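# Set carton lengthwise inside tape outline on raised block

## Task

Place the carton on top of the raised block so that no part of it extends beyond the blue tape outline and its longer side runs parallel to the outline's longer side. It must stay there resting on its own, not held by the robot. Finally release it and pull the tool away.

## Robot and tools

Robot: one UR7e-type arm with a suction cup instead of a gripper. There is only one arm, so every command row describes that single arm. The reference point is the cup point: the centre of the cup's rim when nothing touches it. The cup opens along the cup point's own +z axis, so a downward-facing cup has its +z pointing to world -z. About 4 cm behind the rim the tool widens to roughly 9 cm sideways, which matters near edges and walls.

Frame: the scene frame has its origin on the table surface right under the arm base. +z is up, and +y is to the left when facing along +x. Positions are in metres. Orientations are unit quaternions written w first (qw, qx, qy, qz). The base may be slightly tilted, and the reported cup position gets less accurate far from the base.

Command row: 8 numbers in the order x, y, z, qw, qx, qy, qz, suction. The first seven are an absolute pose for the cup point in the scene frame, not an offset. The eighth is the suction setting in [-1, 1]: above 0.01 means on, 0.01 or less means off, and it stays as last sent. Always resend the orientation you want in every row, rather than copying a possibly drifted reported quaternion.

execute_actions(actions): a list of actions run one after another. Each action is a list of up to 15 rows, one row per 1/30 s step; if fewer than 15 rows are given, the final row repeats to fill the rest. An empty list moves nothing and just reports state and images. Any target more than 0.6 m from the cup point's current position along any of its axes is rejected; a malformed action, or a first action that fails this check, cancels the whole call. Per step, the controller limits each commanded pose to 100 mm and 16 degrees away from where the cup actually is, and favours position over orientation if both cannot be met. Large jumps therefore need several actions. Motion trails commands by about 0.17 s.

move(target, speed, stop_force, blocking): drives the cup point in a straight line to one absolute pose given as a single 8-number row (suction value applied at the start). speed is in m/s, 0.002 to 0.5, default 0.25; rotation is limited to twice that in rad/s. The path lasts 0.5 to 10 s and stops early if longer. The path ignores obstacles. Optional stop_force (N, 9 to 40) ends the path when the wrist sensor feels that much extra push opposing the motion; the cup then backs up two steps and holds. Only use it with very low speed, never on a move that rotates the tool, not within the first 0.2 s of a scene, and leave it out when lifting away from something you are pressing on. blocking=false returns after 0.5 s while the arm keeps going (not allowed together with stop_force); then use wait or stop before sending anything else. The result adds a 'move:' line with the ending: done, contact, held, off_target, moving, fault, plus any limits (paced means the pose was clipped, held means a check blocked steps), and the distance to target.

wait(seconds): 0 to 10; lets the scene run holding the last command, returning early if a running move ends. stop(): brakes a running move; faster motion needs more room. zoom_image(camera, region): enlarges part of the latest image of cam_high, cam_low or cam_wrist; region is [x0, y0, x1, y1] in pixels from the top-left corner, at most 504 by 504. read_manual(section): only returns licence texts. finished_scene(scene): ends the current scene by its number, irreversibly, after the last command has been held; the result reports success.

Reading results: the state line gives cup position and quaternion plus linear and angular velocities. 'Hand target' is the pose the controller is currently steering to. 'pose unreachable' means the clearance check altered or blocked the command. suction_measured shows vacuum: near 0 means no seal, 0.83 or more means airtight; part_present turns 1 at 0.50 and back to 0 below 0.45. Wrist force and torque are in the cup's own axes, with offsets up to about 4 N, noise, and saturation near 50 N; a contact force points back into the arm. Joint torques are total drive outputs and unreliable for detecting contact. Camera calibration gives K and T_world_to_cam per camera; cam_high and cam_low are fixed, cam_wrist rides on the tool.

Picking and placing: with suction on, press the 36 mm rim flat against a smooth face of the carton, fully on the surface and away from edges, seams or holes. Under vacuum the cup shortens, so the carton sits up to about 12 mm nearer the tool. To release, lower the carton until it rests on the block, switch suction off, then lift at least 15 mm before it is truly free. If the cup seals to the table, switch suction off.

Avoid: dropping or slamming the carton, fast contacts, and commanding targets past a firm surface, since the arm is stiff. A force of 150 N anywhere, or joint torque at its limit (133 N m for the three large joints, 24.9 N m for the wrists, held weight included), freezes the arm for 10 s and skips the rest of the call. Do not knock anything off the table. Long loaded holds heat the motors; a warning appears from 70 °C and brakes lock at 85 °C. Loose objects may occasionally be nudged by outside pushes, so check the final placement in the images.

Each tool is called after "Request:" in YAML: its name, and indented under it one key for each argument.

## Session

Request:
execute_actions:
  actions: []

Scene clock: 0.00 s.
end_effector_position=(+0.4293, -0.0010, +0.2366) suction_measured=0.00 part_present=0 end_effector_quat_wxyz=(+0.000, +0.001, +1.000, +0.001) end_effector_velocity=(-0.000, +0.000, -0.000) end_effector_angular_velocity=(+0.001, +0.002, +0.000)
Joint positions: [-0.315 -1.722  2.042 -1.891 -1.57   1.255]
Joint velocities: [ 0.     0.    -0.     0.002 -0.     0.   ]
Joint torques (N m, as the arm reports them, + toward a larger angle): no reading
Wrist force (N, on the end effector, along its own x y z axes, offset not removed): no reading
Wrist torque (N m, same axes, about the end effector's origin, offset not removed): no reading
Hand target: +0.429, -0.001, +0.237; +0.000, +0.001, +1.000, +0.001
camera_calibration (this result's frames):
cam_wrist: T_world_to_cam=[[-0.0242166, -0.999688, 0.00607253, 0.00170198], [-0.91524, 0.0246138, 0.402156, 0.317559], [-0.40218, 0.00418103, -0.915551, 0.453002], [0, 0, 0, 1]] pos_world=[0.472872, -0.00800891, 0.287028]

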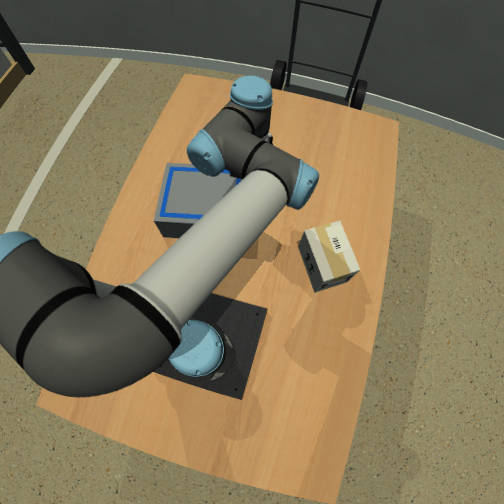

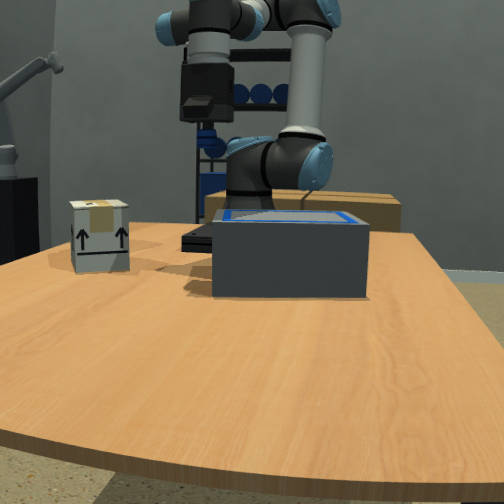

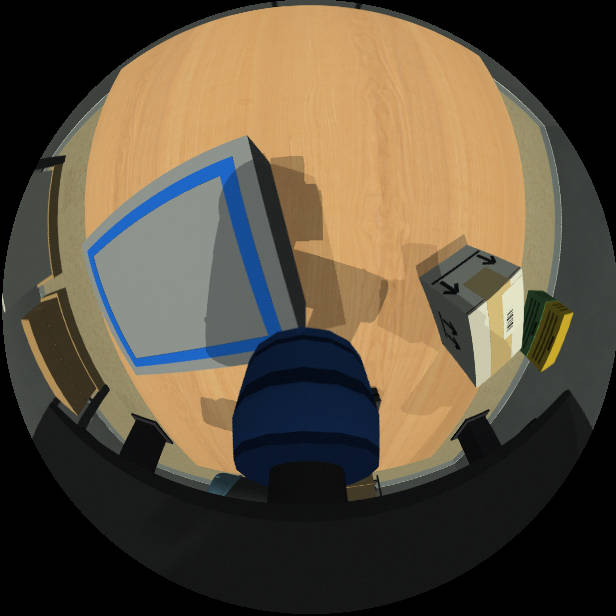

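Request:
move:
  target: [0.37,-0.28,0.3,0,0,1,0,0]

Scene clock: 5.63 s.
end_effector_position=(+0.3703, -0.2801, +0.2999) suction_measured=0.00 part_present=0 end_effector_quat_wxyz=(+0.000, +0.000, +1.000, -0.000) end_effector_velocity=(-0.001, -0.003, +0.000) end_effector_angular_velocity=(-0.001, +0.001, -0.001)
Joint positions: [-0.936 -1.671  1.832 -1.733 -1.571  0.632]
Joint velocities: [-0.004  0.003 -0.004  0.001 -0.001 -0.003]
Joint torques (N m, as the arm reports them, + toward a larger angle): [-10.59 -11.94 -29.82  -1.44   1.29  -3.17]
Wrist force (N, on the end effector, along its own x y z axes, offset not removed): [-1.2 -0.2 0.6]
Wrist torque (N m, same axes, about the end effector's origin, offset not removed): [-0.19 0.07 0.01]
Hand target: +0.370, -0.280, +0.300; +0.000, +0.000, +1.000, -0.000
Off the commanded pose: 0.000 m, 0 deg.
move: done
camera_calibration (this result's frames):
cam_wrist: T_world_to_cam=[[-0.0221631, -0.999726, 0.00758193, -0.280342], [-0.915373, 0.0233413, 0.401929, 0.24472], [-0.401996, 0.00196772, -0.915639, 0.487788], [0, 0, 0, 1]] pos_world=[0.413886, -0.286937, 0.350403]

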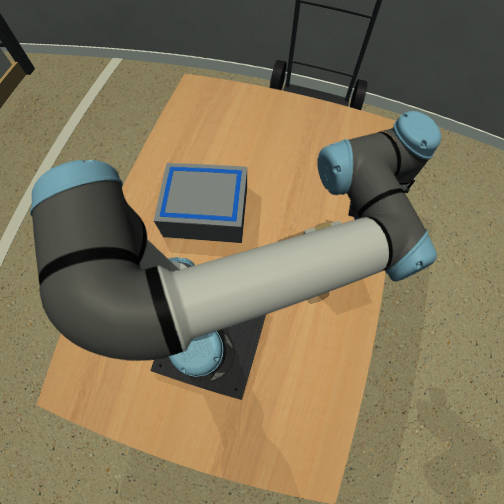

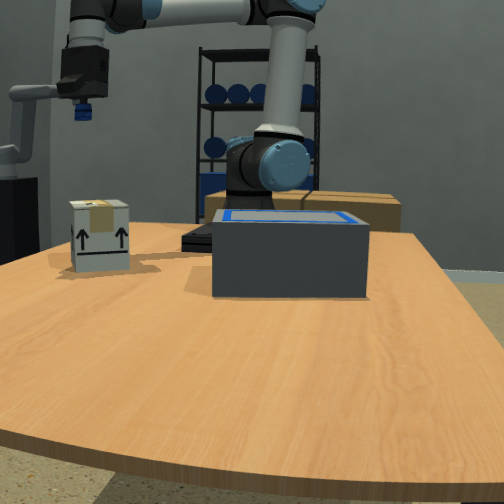

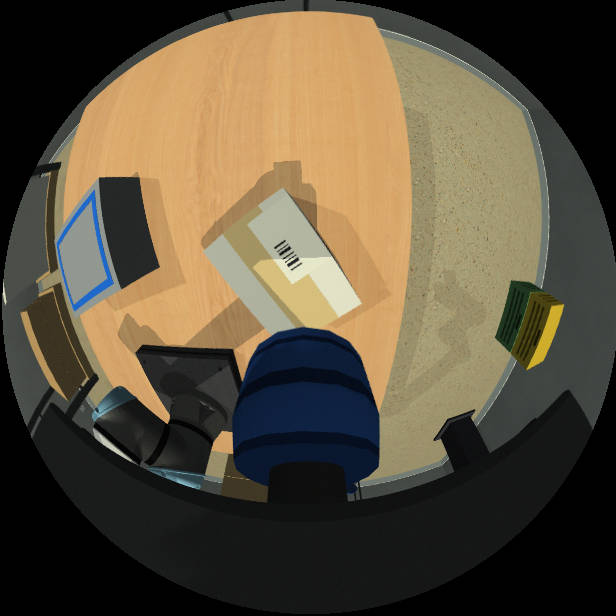

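Request:
move:
  target: [0.335,-0.27,0.19,0,-0.279,0.96,0,0]

Scene clock: 17.10 s.
end_effector_position=(+0.3349, -0.2699, +0.1902) suction_measured=0.00 part_present=0 end_effector_quat_wxyz=(-0.000, -0.279, +0.960, +0.000) end_effector_velocity=(-0.000, +0.000, -0.001) end_effector_angular_velocity=(-0.001, -0.002, +0.009)
Joint positions: [-0.99  -1.672  2.128 -2.027 -1.571  0.013]
Joint velocities: [-0.001 -0.001  0.005 -0.006  0.001 -0.01 ]
Joint torques (N m, as the arm reports them, + toward a larger angle): [ -4.37  -5.99 -11.56  -3.88   1.39  -2.77]
Wrist force (N, on the end effector, along its own x y z axes, offset not removed): [-0.6 -1.3 -1.1]
Wrist torque (N m, same axes, about the end effector's origin, offset not removed): [-0.32 -0.06 -0.13]
Hand target: +0.335, -0.270, +0.190; +0.000, -0.279, +0.960, -0.000
Off the commanded pose: 0.000 m, 0 deg.
move: done
camera_calibration (this result's frames):
cam_wrist: T_world_to_cam=[[0.516383, -0.856328, 0.00713685, -0.411718], [-0.785442, -0.470284, 0.402386, 0.0793969], [-0.341218, -0.213391, -0.915442, 0.294601], [0, 0, 0, 1]] pos_world=[0.375489, -0.252362, 0.24068]

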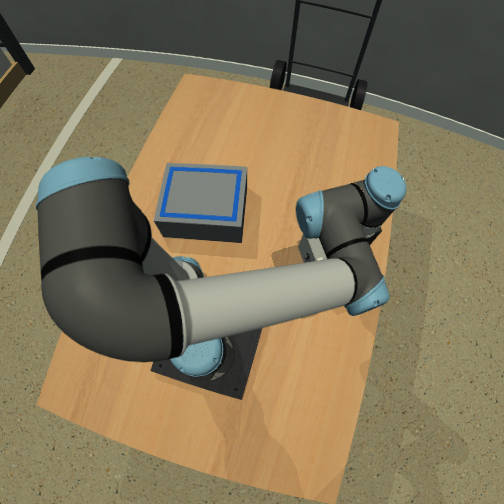

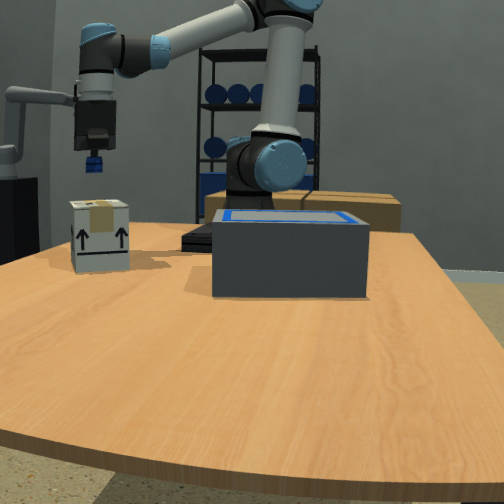

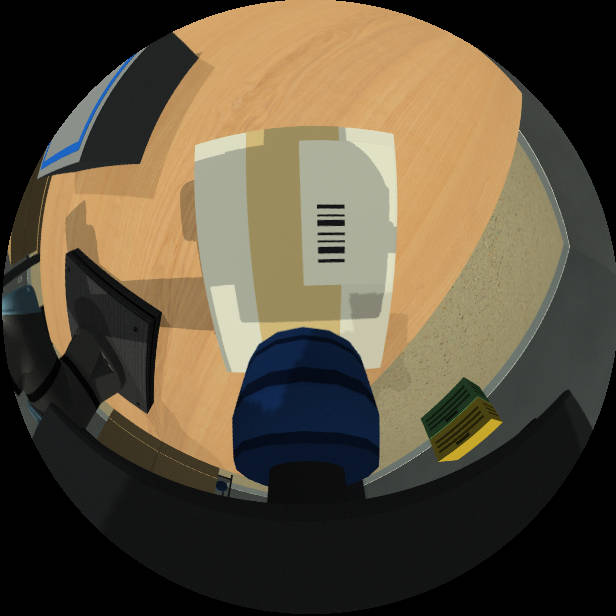

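Request:
move:
  target: [0.314,-0.2775,0.14,0,-0.279,0.96,0,1]
  speed: 0.1

Request:
move:
  target: [0.314,-0.2775,0.08,0,-0.279,0.96,0,1]
  speed: 0.008
  stop_force: 9

Request:
move:
  target: [0.314,-0.2775,0.29,0,-0.279,0.96,0,1]
  speed: 0.15

Scene clock: 26.67 s.
end_effector_position=(+0.3140, -0.2774, +0.1402) suction_measured=0.00 part_present=0 end_effector_quat_wxyz=(-0.000, -0.279, +0.960, +0.000) end_effector_velocity=(-0.001, -0.001, -0.002) end_effector_angular_velocity=(-0.001, +0.000, -0.000)
Joint positions: [-1.044 -1.629  2.236 -2.179 -1.571 -0.042]
Joint velocities: [-0.002  0.004  0.004 -0.008 -0.001 -0.002]
Joint torques (N m, as the arm reports them, + toward a larger angle): [-4.79 -8.58 -8.57 -3.39  1.32 -2.85]
Wrist force (N, on the end effector, along its own x y z axes, offset not removed): [1.2 -1.0 1.7]
Wrist torque (N m, same axes, about the end effector's origin, offset not removed): [-0.37 -0.32 -0.14]
Hand target: +0.314, -0.277, +0.140; +0.000, -0.279, +0.960, -0.000
Off the commanded pose: 0.000 m, 0 deg.
move: done
camera_calibration (this result's frames):
cam_wrist: T_world_to_cam=[[0.517142, -0.855869, 0.00720292, -0.407114], [-0.785078, -0.470982, 0.40228, 0.0792594], [-0.340906, -0.213691, -0.915488, 0.239932], [0, 0, 0, 1]] pos_world=[0.354555, -0.259836, 0.190703]

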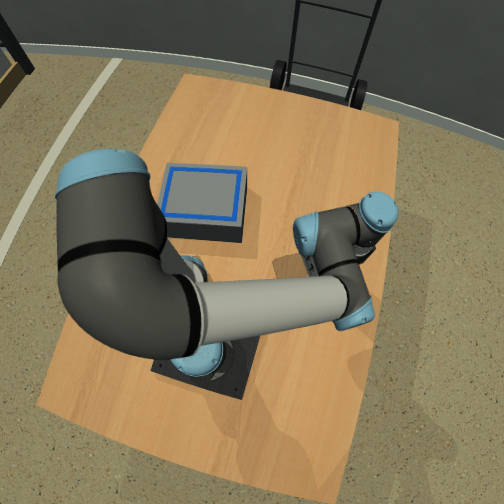

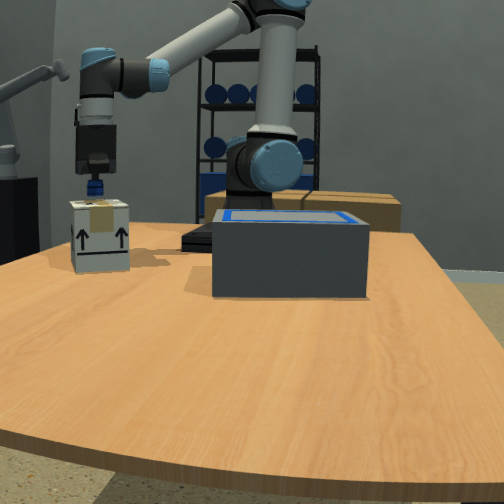

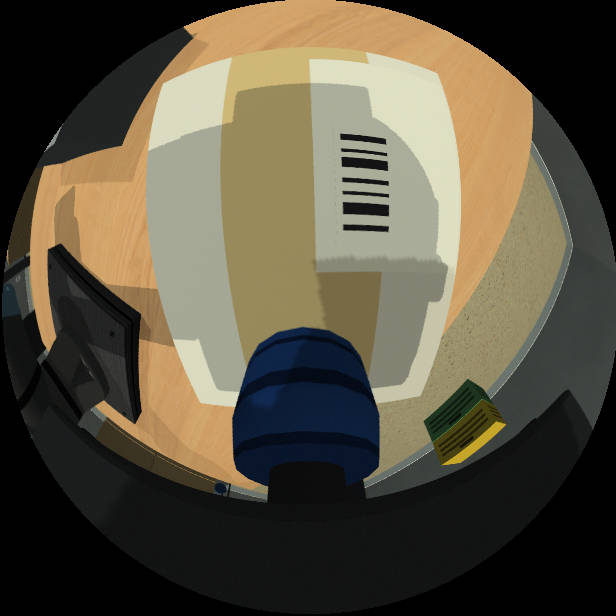

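Scene clock: 30.27 s.
end_effector_position=(+0.3140, -0.2774, +0.1144) suction_measured=0.89 part_present=1 end_effector_quat_wxyz=(-0.000, -0.279, +0.960, +0.000) end_effector_velocity=(-0.000, +0.001, +0.001) end_effector_angular_velocity=(+0.006, +0.002, +0.000)
Joint positions: [-1.044 -1.581  2.274 -2.264 -1.571 -0.042]
Joint velocities: [-0.    -0.002 -0.003  0.011  0.002 -0.   ]
Joint torques (N m, as the arm reports them, + toward a larger angle): [ -6.43 -18.94 -16.61  -0.83   2.04  -2.91]
Wrist force (N, on the end effector, along its own x y z axes, offset not removed): [2.7 10.7 -34.4]
Wrist torque (N m, same axes, about the end effector's origin, offset not removed): [0.25 0.15 -0.15]
Hand target: +0.314, -0.277, +0.115; -0.000, -0.279, +0.960, -0.000
Off the commanded pose: 0.034 m, 0 deg.
move: contact
camera_calibration (this result's frames):
cam_wrist: T_world_to_cam=[[0.517112, -0.855889, 0.00707368, -0.406851], [-0.785071, -0.471001, 0.40227, 0.0896434], [-0.340967, -0.213572, -0.915494, 0.21628], [0, 0, 0, 1]] pos_world=[0.354508, -0.259806, 0.16482]

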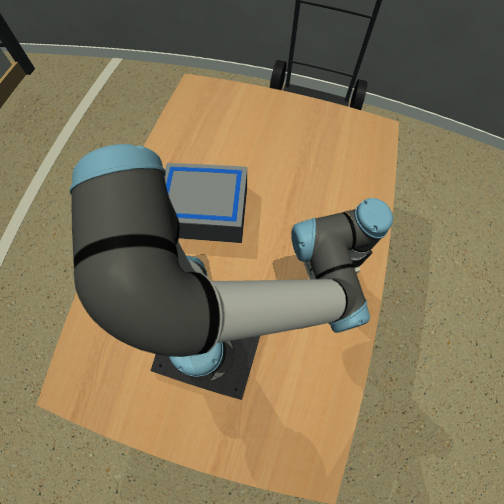

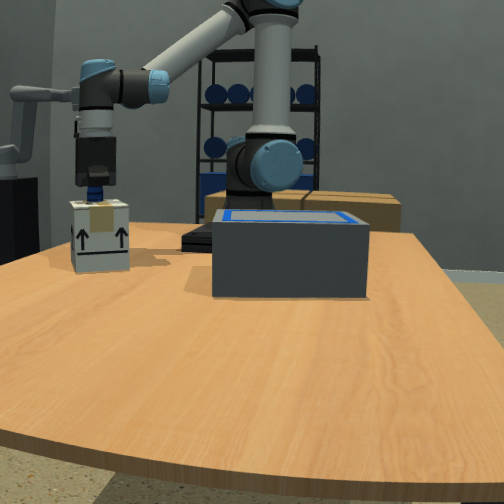

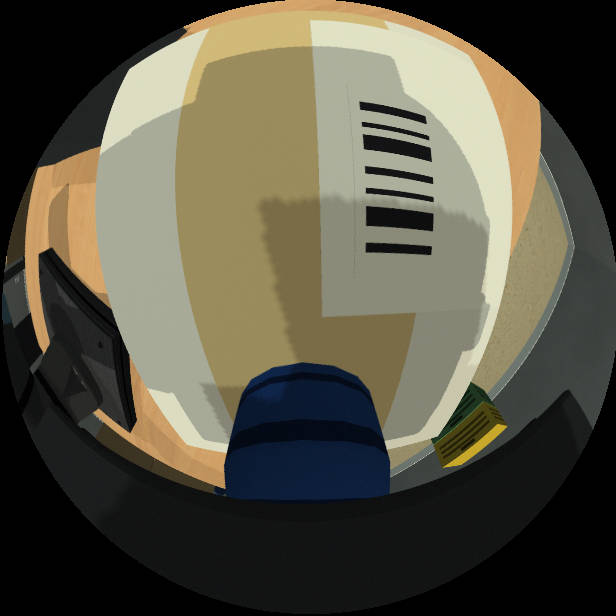

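Scene clock: 31.93 s.
end_effector_position=(+0.3142, -0.2777, +0.2897) suction_measured=0.89 part_present=1 end_effector_quat_wxyz=(+0.000, -0.279, +0.960, -0.000) end_effector_velocity=(+0.000, -0.001, +0.002) end_effector_angular_velocity=(-0.001, -0.000, +0.002)
Joint positions: [-1.044 -1.782  1.95  -1.74  -1.571 -0.042]
Joint velocities: [-0.    -0.    -0.006  0.005 -0.    -0.002]
Joint torques (N m, as the arm reports them, + toward a larger angle): [ -7.07 -31.56 -35.24  -1.99   0.4   -2.94]
Wrist force (N, on the end effector, along its own x y z axes, offset not removed): [-1.0 -0.8 8.4]
Wrist torque (N m, same axes, about the end effector's origin, offset not removed): [-0.32 0.44 -0.16]
Hand target: +0.314, -0.278, +0.290; +0.000, -0.279, +0.960, -0.000
Off the commanded pose: 0.000 m, 0 deg.
move: done
camera_calibration (this result's frames):
cam_wrist: T_world_to_cam=[[0.517153, -0.855862, 0.00731259, -0.408569], [-0.785122, -0.470972, 0.402205, 0.0191113], [-0.340788, -0.213743, -0.91552, 0.376715], [0, 0, 0, 1]] pos_world=[0.354677, -0.260158, 0.340191]

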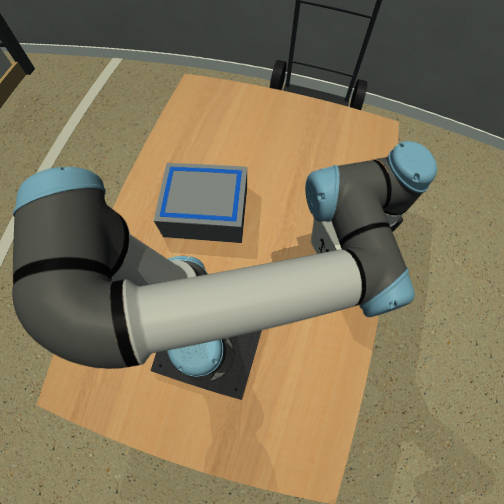

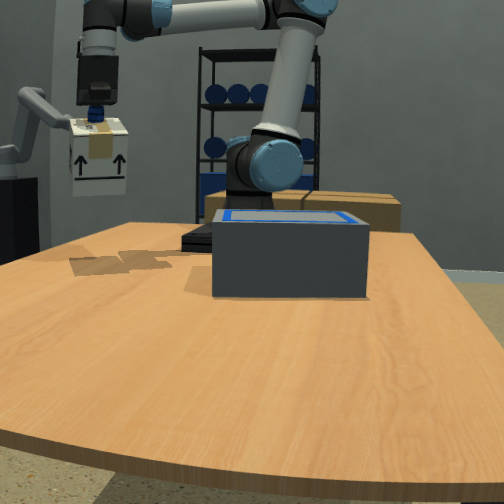

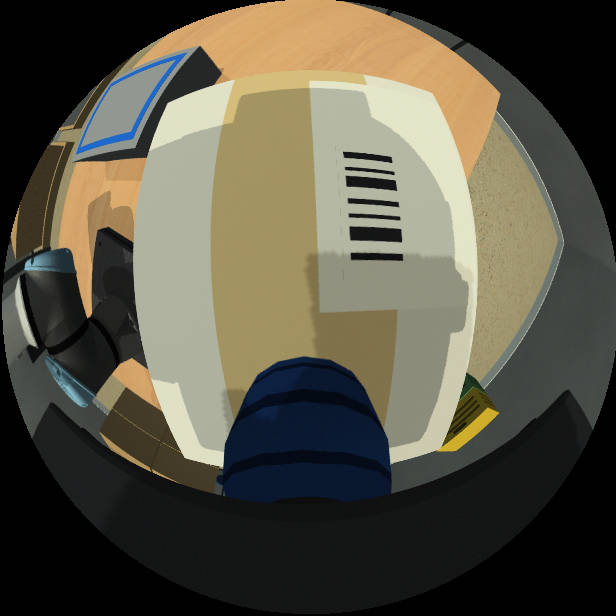

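Request:
move:
  target: [0.428,0.105,0.29,0,-0.777,0.629,0,1]
  speed: 0.2

Request:
move:
  target: [0.428,0.105,0.255,0,-0.777,0.629,0,1]
  speed: 0.05

Scene clock: 47.87 s.
end_effector_position=(+0.4277, +0.1052, +0.2900) suction_measured=0.89 part_present=1 end_effector_quat_wxyz=(+0.000, +0.777, -0.629, -0.000) end_effector_velocity=(+0.001, +0.002, +0.000) end_effector_angular_velocity=(-0.000, -0.001, +0.004)
Joint positions: [-0.063 -1.726  1.905 -1.75  -1.571 -0.275]
Joint velocities: [ 0.004  0.003 -0.003 -0.001 -0.     0.   ]
Joint torques (N m, as the arm reports them, + toward a larger angle): [  6.45 -11.57 -32.1   -4.82  -1.42  -3.13]
Wrist force (N, on the end effector, along its own x y z axes, offset not removed): [-0.8 -2.6 12.6]
Wrist torque (N m, same axes, about the end effector's origin, offset not removed): [-0.51 0.55 -0.26]
Hand target: +0.428, +0.105, +0.290; +0.000, +0.777, -0.629, -0.000
Off the commanded pose: 0.000 m, 0 deg.
move: done
camera_calibration (this result's frames):
cam_wrist: T_world_to_cam=[[0.982514, 0.186066, 0.00679671, -0.448032], [0.167705, -0.900237, 0.401807, -0.073713], [0.0808813, -0.393641, -0.915699, 0.336139], [0, 0, 0, 1]] pos_world=[0.425372, 0.149323, 0.340466]

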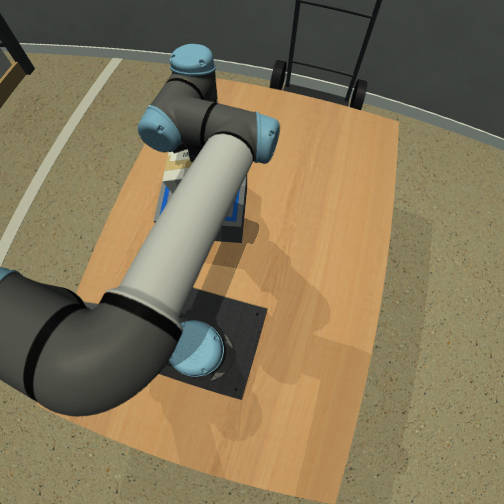

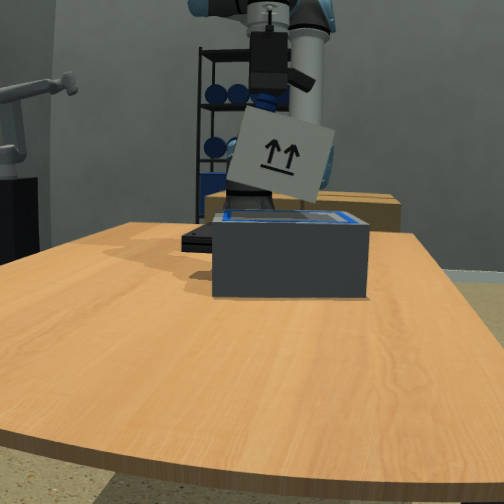

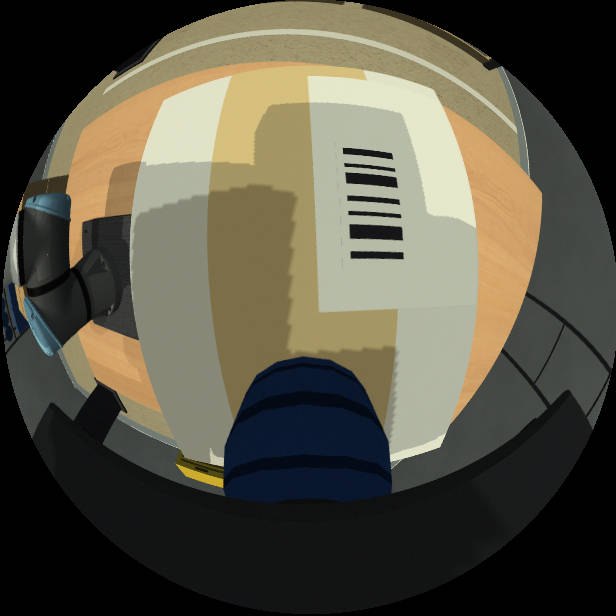

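Scene clock: 48.97 s.
end_effector_position=(+0.4279, +0.1050, +0.2552) suction_measured=0.89 part_present=1 end_effector_quat_wxyz=(+0.000, +0.777, -0.629, +0.000) end_effector_velocity=(+0.000, +0.000, -0.002) end_effector_angular_velocity=(+0.001, +0.000, +0.001)
Joint positions: [-0.063 -1.706  1.98  -1.845 -1.571 -0.276]
Joint velocities: [ 0.001  0.002  0.003 -0.005  0.001 -0.001]
Joint torques (N m, as the arm reports them, + toward a larger angle): [ -6.67 -10.98 -15.38  -4.88   0.76  -2.96]
Wrist force (N, on the end effector, along its own x y z axes, offset not removed): [2.4 -1.9 10.6]
Wrist torque (N m, same axes, about the end effector's origin, offset not removed): [-0.52 -0.20 -0.13]
Hand target: +0.428, +0.105, +0.255; +0.000, +0.777, -0.629, -0.000
Off the commanded pose: 0.000 m, 0 deg.
move: done
camera_calibration (this result's frames):
cam_wrist: T_world_to_cam=[[0.982425, 0.186517, 0.0071941, -0.44812], [0.167919, -0.899983, 0.402286, -0.0602233], [0.0815078, -0.394008, -0.915486, 0.303858], [0, 0, 0, 1]] pos_world=[0.42559, 0.149105, 0.305628]

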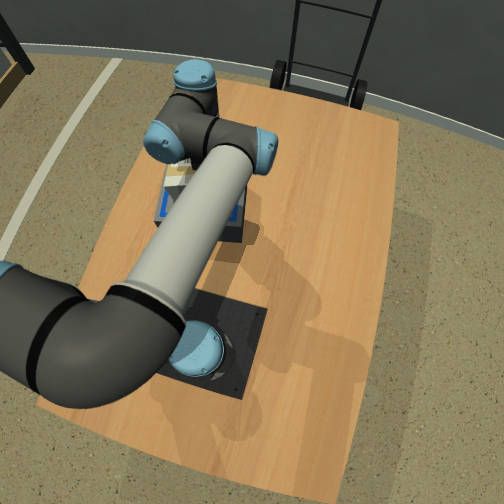

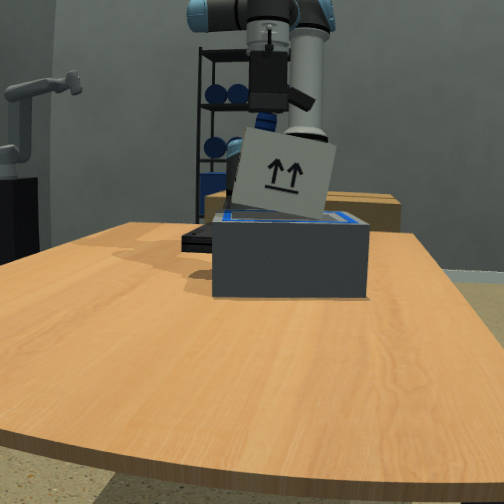

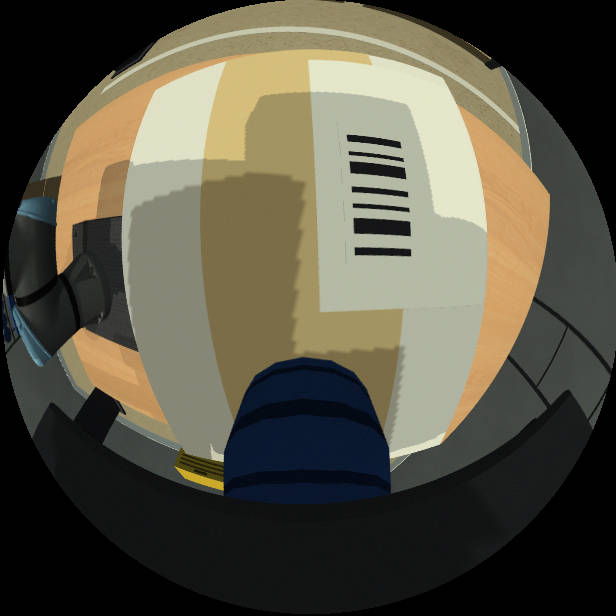

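Request:
move:
  target: [0.428,0.105,0.236,0,-0.777,0.629,0,1]
  speed: 0.008

Scene clock: 54.50 s.
end_effector_position=(+0.4280, +0.1050, +0.2362) suction_measured=0.89 part_present=1 end_effector_quat_wxyz=(-0.000, +0.777, -0.629, -0.000) end_effector_velocity=(-0.000, -0.001, -0.001) end_effector_angular_velocity=(-0.002, -0.003, +0.001)
Joint positions: [-0.063 -1.691  2.018 -1.898 -1.571 -0.276]
Joint velocities: [-0.    -0.001  0.003 -0.005 -0.002 -0.001]
Joint torques (N m, as the arm reports them, + toward a larger angle): [ -5.52  -7.59 -14.33  -4.21  -1.08  -2.91]
Wrist force (N, on the end effector, along its own x y z axes, offset not removed): [4.3 -4.1 7.6]
Wrist torque (N m, same axes, about the end effector's origin, offset not removed): [-0.84 -0.18 -0.33]
Hand target: +0.428, +0.105, +0.236; +0.000, +0.777, -0.629, -0.000
Off the commanded pose: 0.000 m, 0 deg.
move: done
camera_calibration (this result's frames):
cam_wrist: T_world_to_cam=[[0.982425, 0.186516, 0.00723531, -0.448032], [0.167907, -0.900007, 0.402237, -0.052552], [0.0815355, -0.393953, -0.915507, 0.286447], [0, 0, 0, 1]] pos_world=[0.425626, 0.149115, 0.286624]

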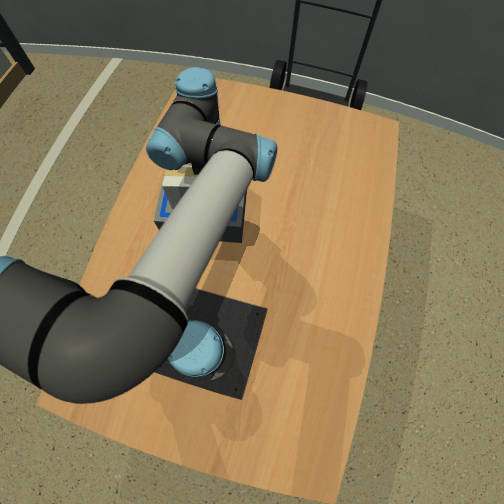

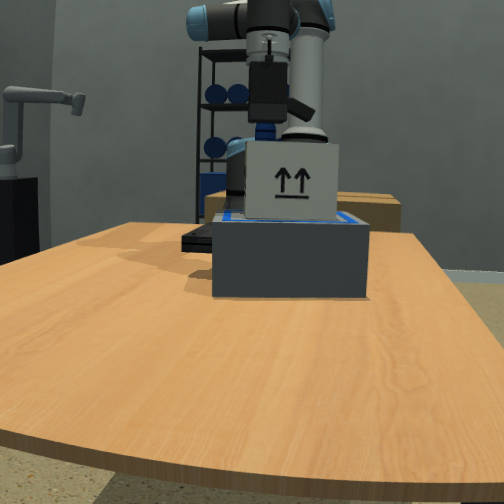

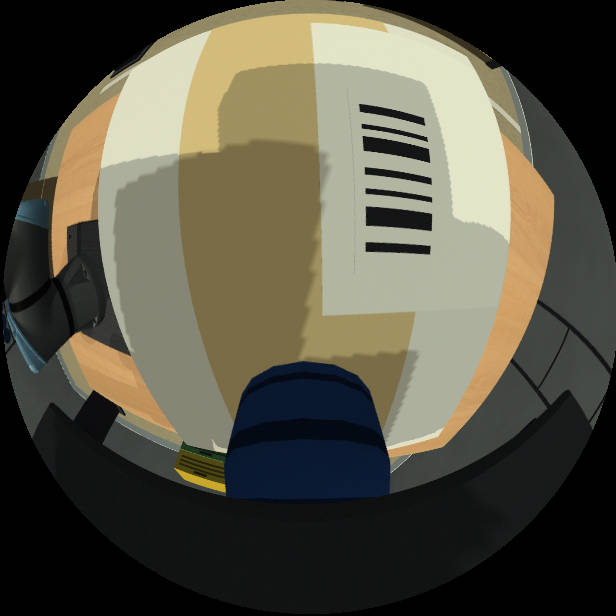

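Level, nearly resting; inside the outline.

Request:
move:
  target: [0.428,0.105,0.231,0,-0.777,0.629,0,1]
  speed: 0.005

Request:
execute_actions:
  actions:
    - [[0.428,0.105,0.236,0,-0.777,0.629,0,-1]]
    - [[0.428,0.105,0.241,0,-0.777,0.629,0,-1]]

Request:
move:
  target: [0.428,0.105,0.36,0,-0.777,0.629,0,-1]

Scene clock: 70.17 s.
end_effector_position=(+0.4289, +0.1049, +0.2346) suction_measured=0.89 part_present=1 end_effector_quat_wxyz=(-0.002, +0.777, -0.629, +0.002) end_effector_velocity=(+0.000, +0.000, -0.000) end_effector_angular_velocity=(+0.001, -0.000, -0.000)
Joint positions: [-0.063 -1.691  2.023 -1.909 -1.571 -0.276]
Joint velocities: [ 0.     0.001 -0.    -0.001  0.001  0.   ]
Joint torques (N m, as the arm reports them, + toward a larger angle): [  0.55 -18.42 -20.13  -2.41  -0.2    0.13]
Wrist force (N, on the end effector, along its own x y z axes, offset not removed): [-1.4 14.0 -22.5]
Wrist torque (N m, same axes, about the end effector's origin, offset not removed): [-0.19 -0.33 -0.28]
Hand target: +0.429, +0.105, +0.235; -0.002, +0.777, -0.629, +0.002
Off the commanded pose: 0.004 m, 0 deg.
FORCE FAULT: contact force on the arm reached its limit, and the arm stopped for 10 seconds. The contact can be on any part of the arm, not only on its tool. That time counts as 20 of the actions that you can send in this scene. The arm's remaining commands of this call were not run. The arm holds still and accepts commands again. Move the arm away from the contact; if what it grips holds it there, let go first. Pushing or pulling that hard again can fault the arm again.
move: fault
camera_calibration (this result's frames):
cam_wrist: T_world_to_cam=[[0.98237, 0.186521, 0.0126289, -0.450173], [0.165662, -0.899834, 0.403552, -0.0515327], [0.0866349, -0.394345, -0.91487, 0.282655], [0, 0, 0, 1]] pos_world=[0.426285, 0.149059, 0.285074]

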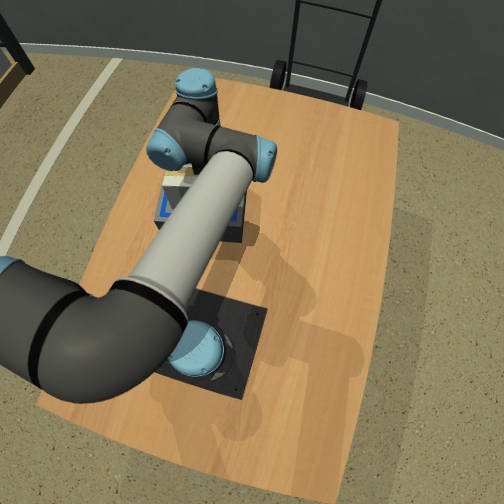

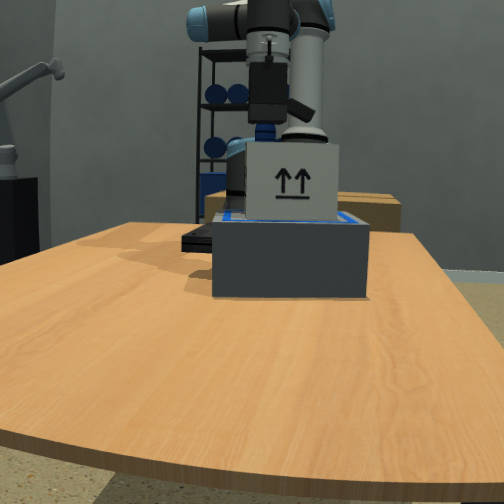

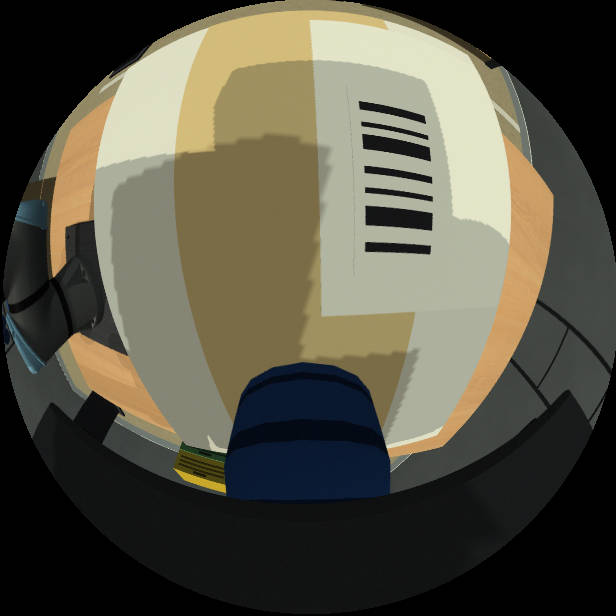

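not run: a fault stop came before this call.

not run: a fault stop came before this call.

Request:
execute_actions:
  actions:
    - [[0.429,0.105,0.237,0,-0.777,0.629,0,-1]]
    - [[0.429,0.105,0.242,0,-0.777,0.629,0,-1]]

Request:
move:
  target: [0.428,0.105,0.36,0,-0.777,0.629,0,-1]

Scene clock: 74.63 s.
end_effector_position=(+0.4290, +0.1050, +0.2419) suction_measured=0.00 part_present=0 end_effector_quat_wxyz=(+0.000, +0.777, -0.629, -0.000) end_effector_velocity=(-0.000, +0.000, +0.001) end_effector_angular_velocity=(-0.000, +0.000, +0.001)
Joint positions: [-0.063 -1.694  2.004 -1.882 -1.571 -0.276]
Joint velocities: [ 0.    -0.001 -0.001  0.003 -0.    -0.001]
Joint torques (N m, as the arm reports them, + toward a larger angle): [  8.07 -27.59 -23.99  -1.29   1.68   3.08]
Wrist force (N, on the end effector, along its own x y z axes, offset not removed): [2.0 -1.7 -4.6]
Wrist torque (N m, same axes, about the end effector's origin, offset not removed): [-0.67 -0.06 -0.08]
Hand target: +0.429, +0.105, +0.242; -0.000, +0.777, -0.629, +0.000
Off the commanded pose: 0.000 m, 0 deg.
camera_calibration (this result's frames):
cam_wrist: T_world_to_cam=[[0.982425, 0.186519, 0.00720155, -0.449081], [0.167924, -0.900011, 0.40222, -0.0550471], [0.0815032, -0.393942, -0.915515, 0.291663], [0, 0, 0, 1]] pos_world=[0.426661, 0.149118, 0.292397]

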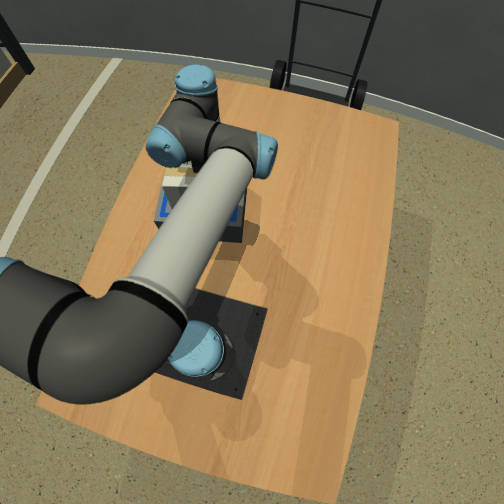

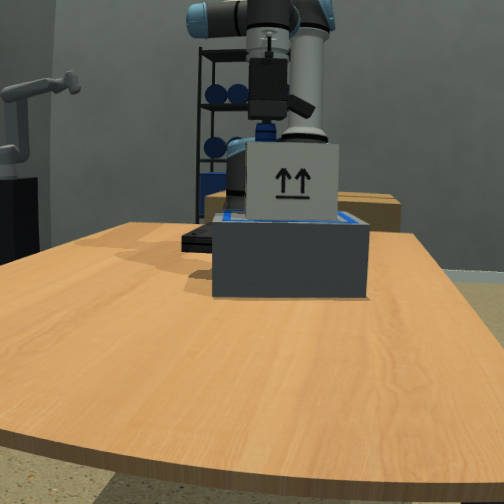

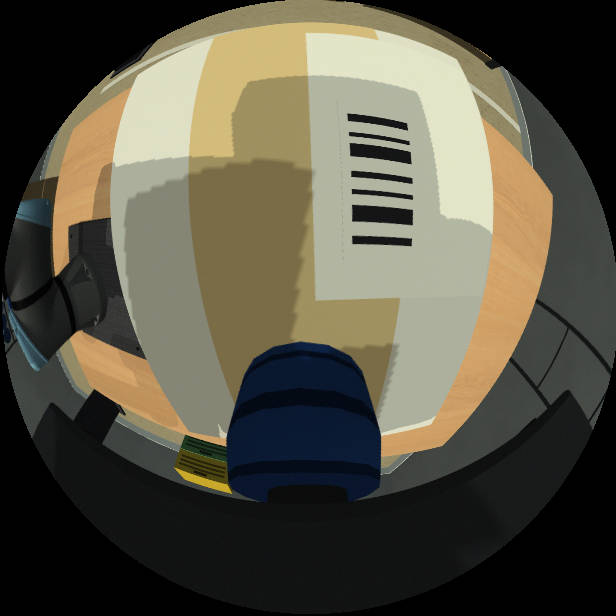

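Scene clock: 75.70 s.
end_effector_position=(+0.4282, +0.1050, +0.3598) suction_measured=0.00 part_present=0 end_effector_quat_wxyz=(-0.000, +0.777, -0.629, +0.000) end_effector_velocity=(+0.000, -0.000, +0.002) end_effector_angular_velocity=(-0.000, +0.001, -0.002)
Joint positions: [-0.063 -1.74   1.738 -1.569 -1.571 -0.276]
Joint velocities: [-0.     0.002 -0.007  0.007 -0.     0.001]
Joint torques (N m, as the arm reports them, + toward a larger angle): [ -6.69  -6.67 -28.64  -0.93  -1.86  -3.06]
Wrist force (N, on the end effector, along its own x y z axes, offset not removed): [2.7 -2.3 0.0]
Wrist torque (N m, same axes, about the end effector's origin, offset not removed): [-0.49 -0.51 -0.12]
Hand target: +0.428, +0.105, +0.360; -0.000, +0.777, -0.629, +0.000
Off the commanded pose: 0.000 m, 0 deg.
move: done
camera_calibration (this result's frames):
cam_wrist: T_world_to_cam=[[0.982417, 0.186552, 0.00741251, -0.449177], [0.167866, -0.899997, 0.402276, -0.102308], [0.0817166, -0.393958, -0.915488, 0.399538], [0, 0, 0, 1]] pos_world=[0.425805, 0.14912, 0.410258]

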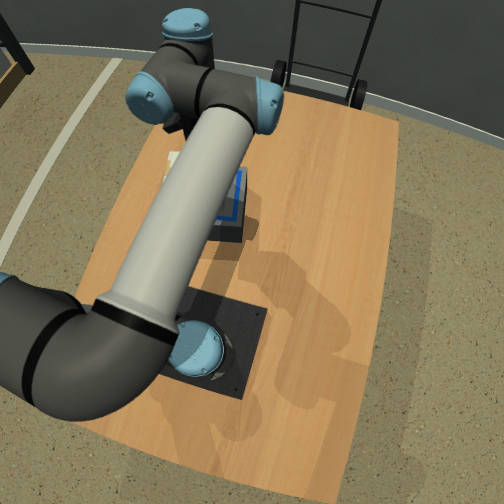

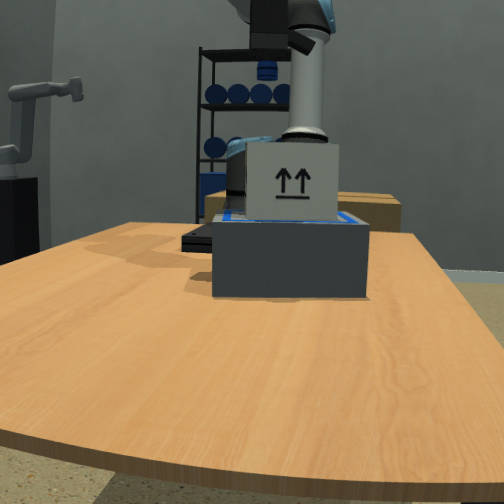

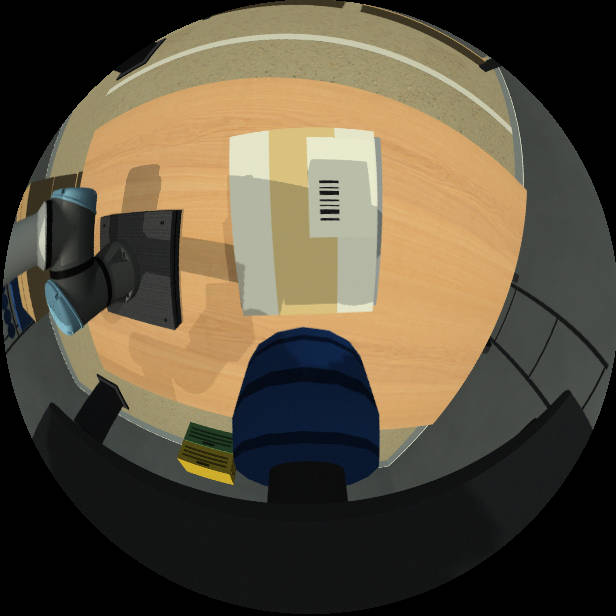

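Request:
finished_scene:
  scene: 2

The scene is finished: the task was done.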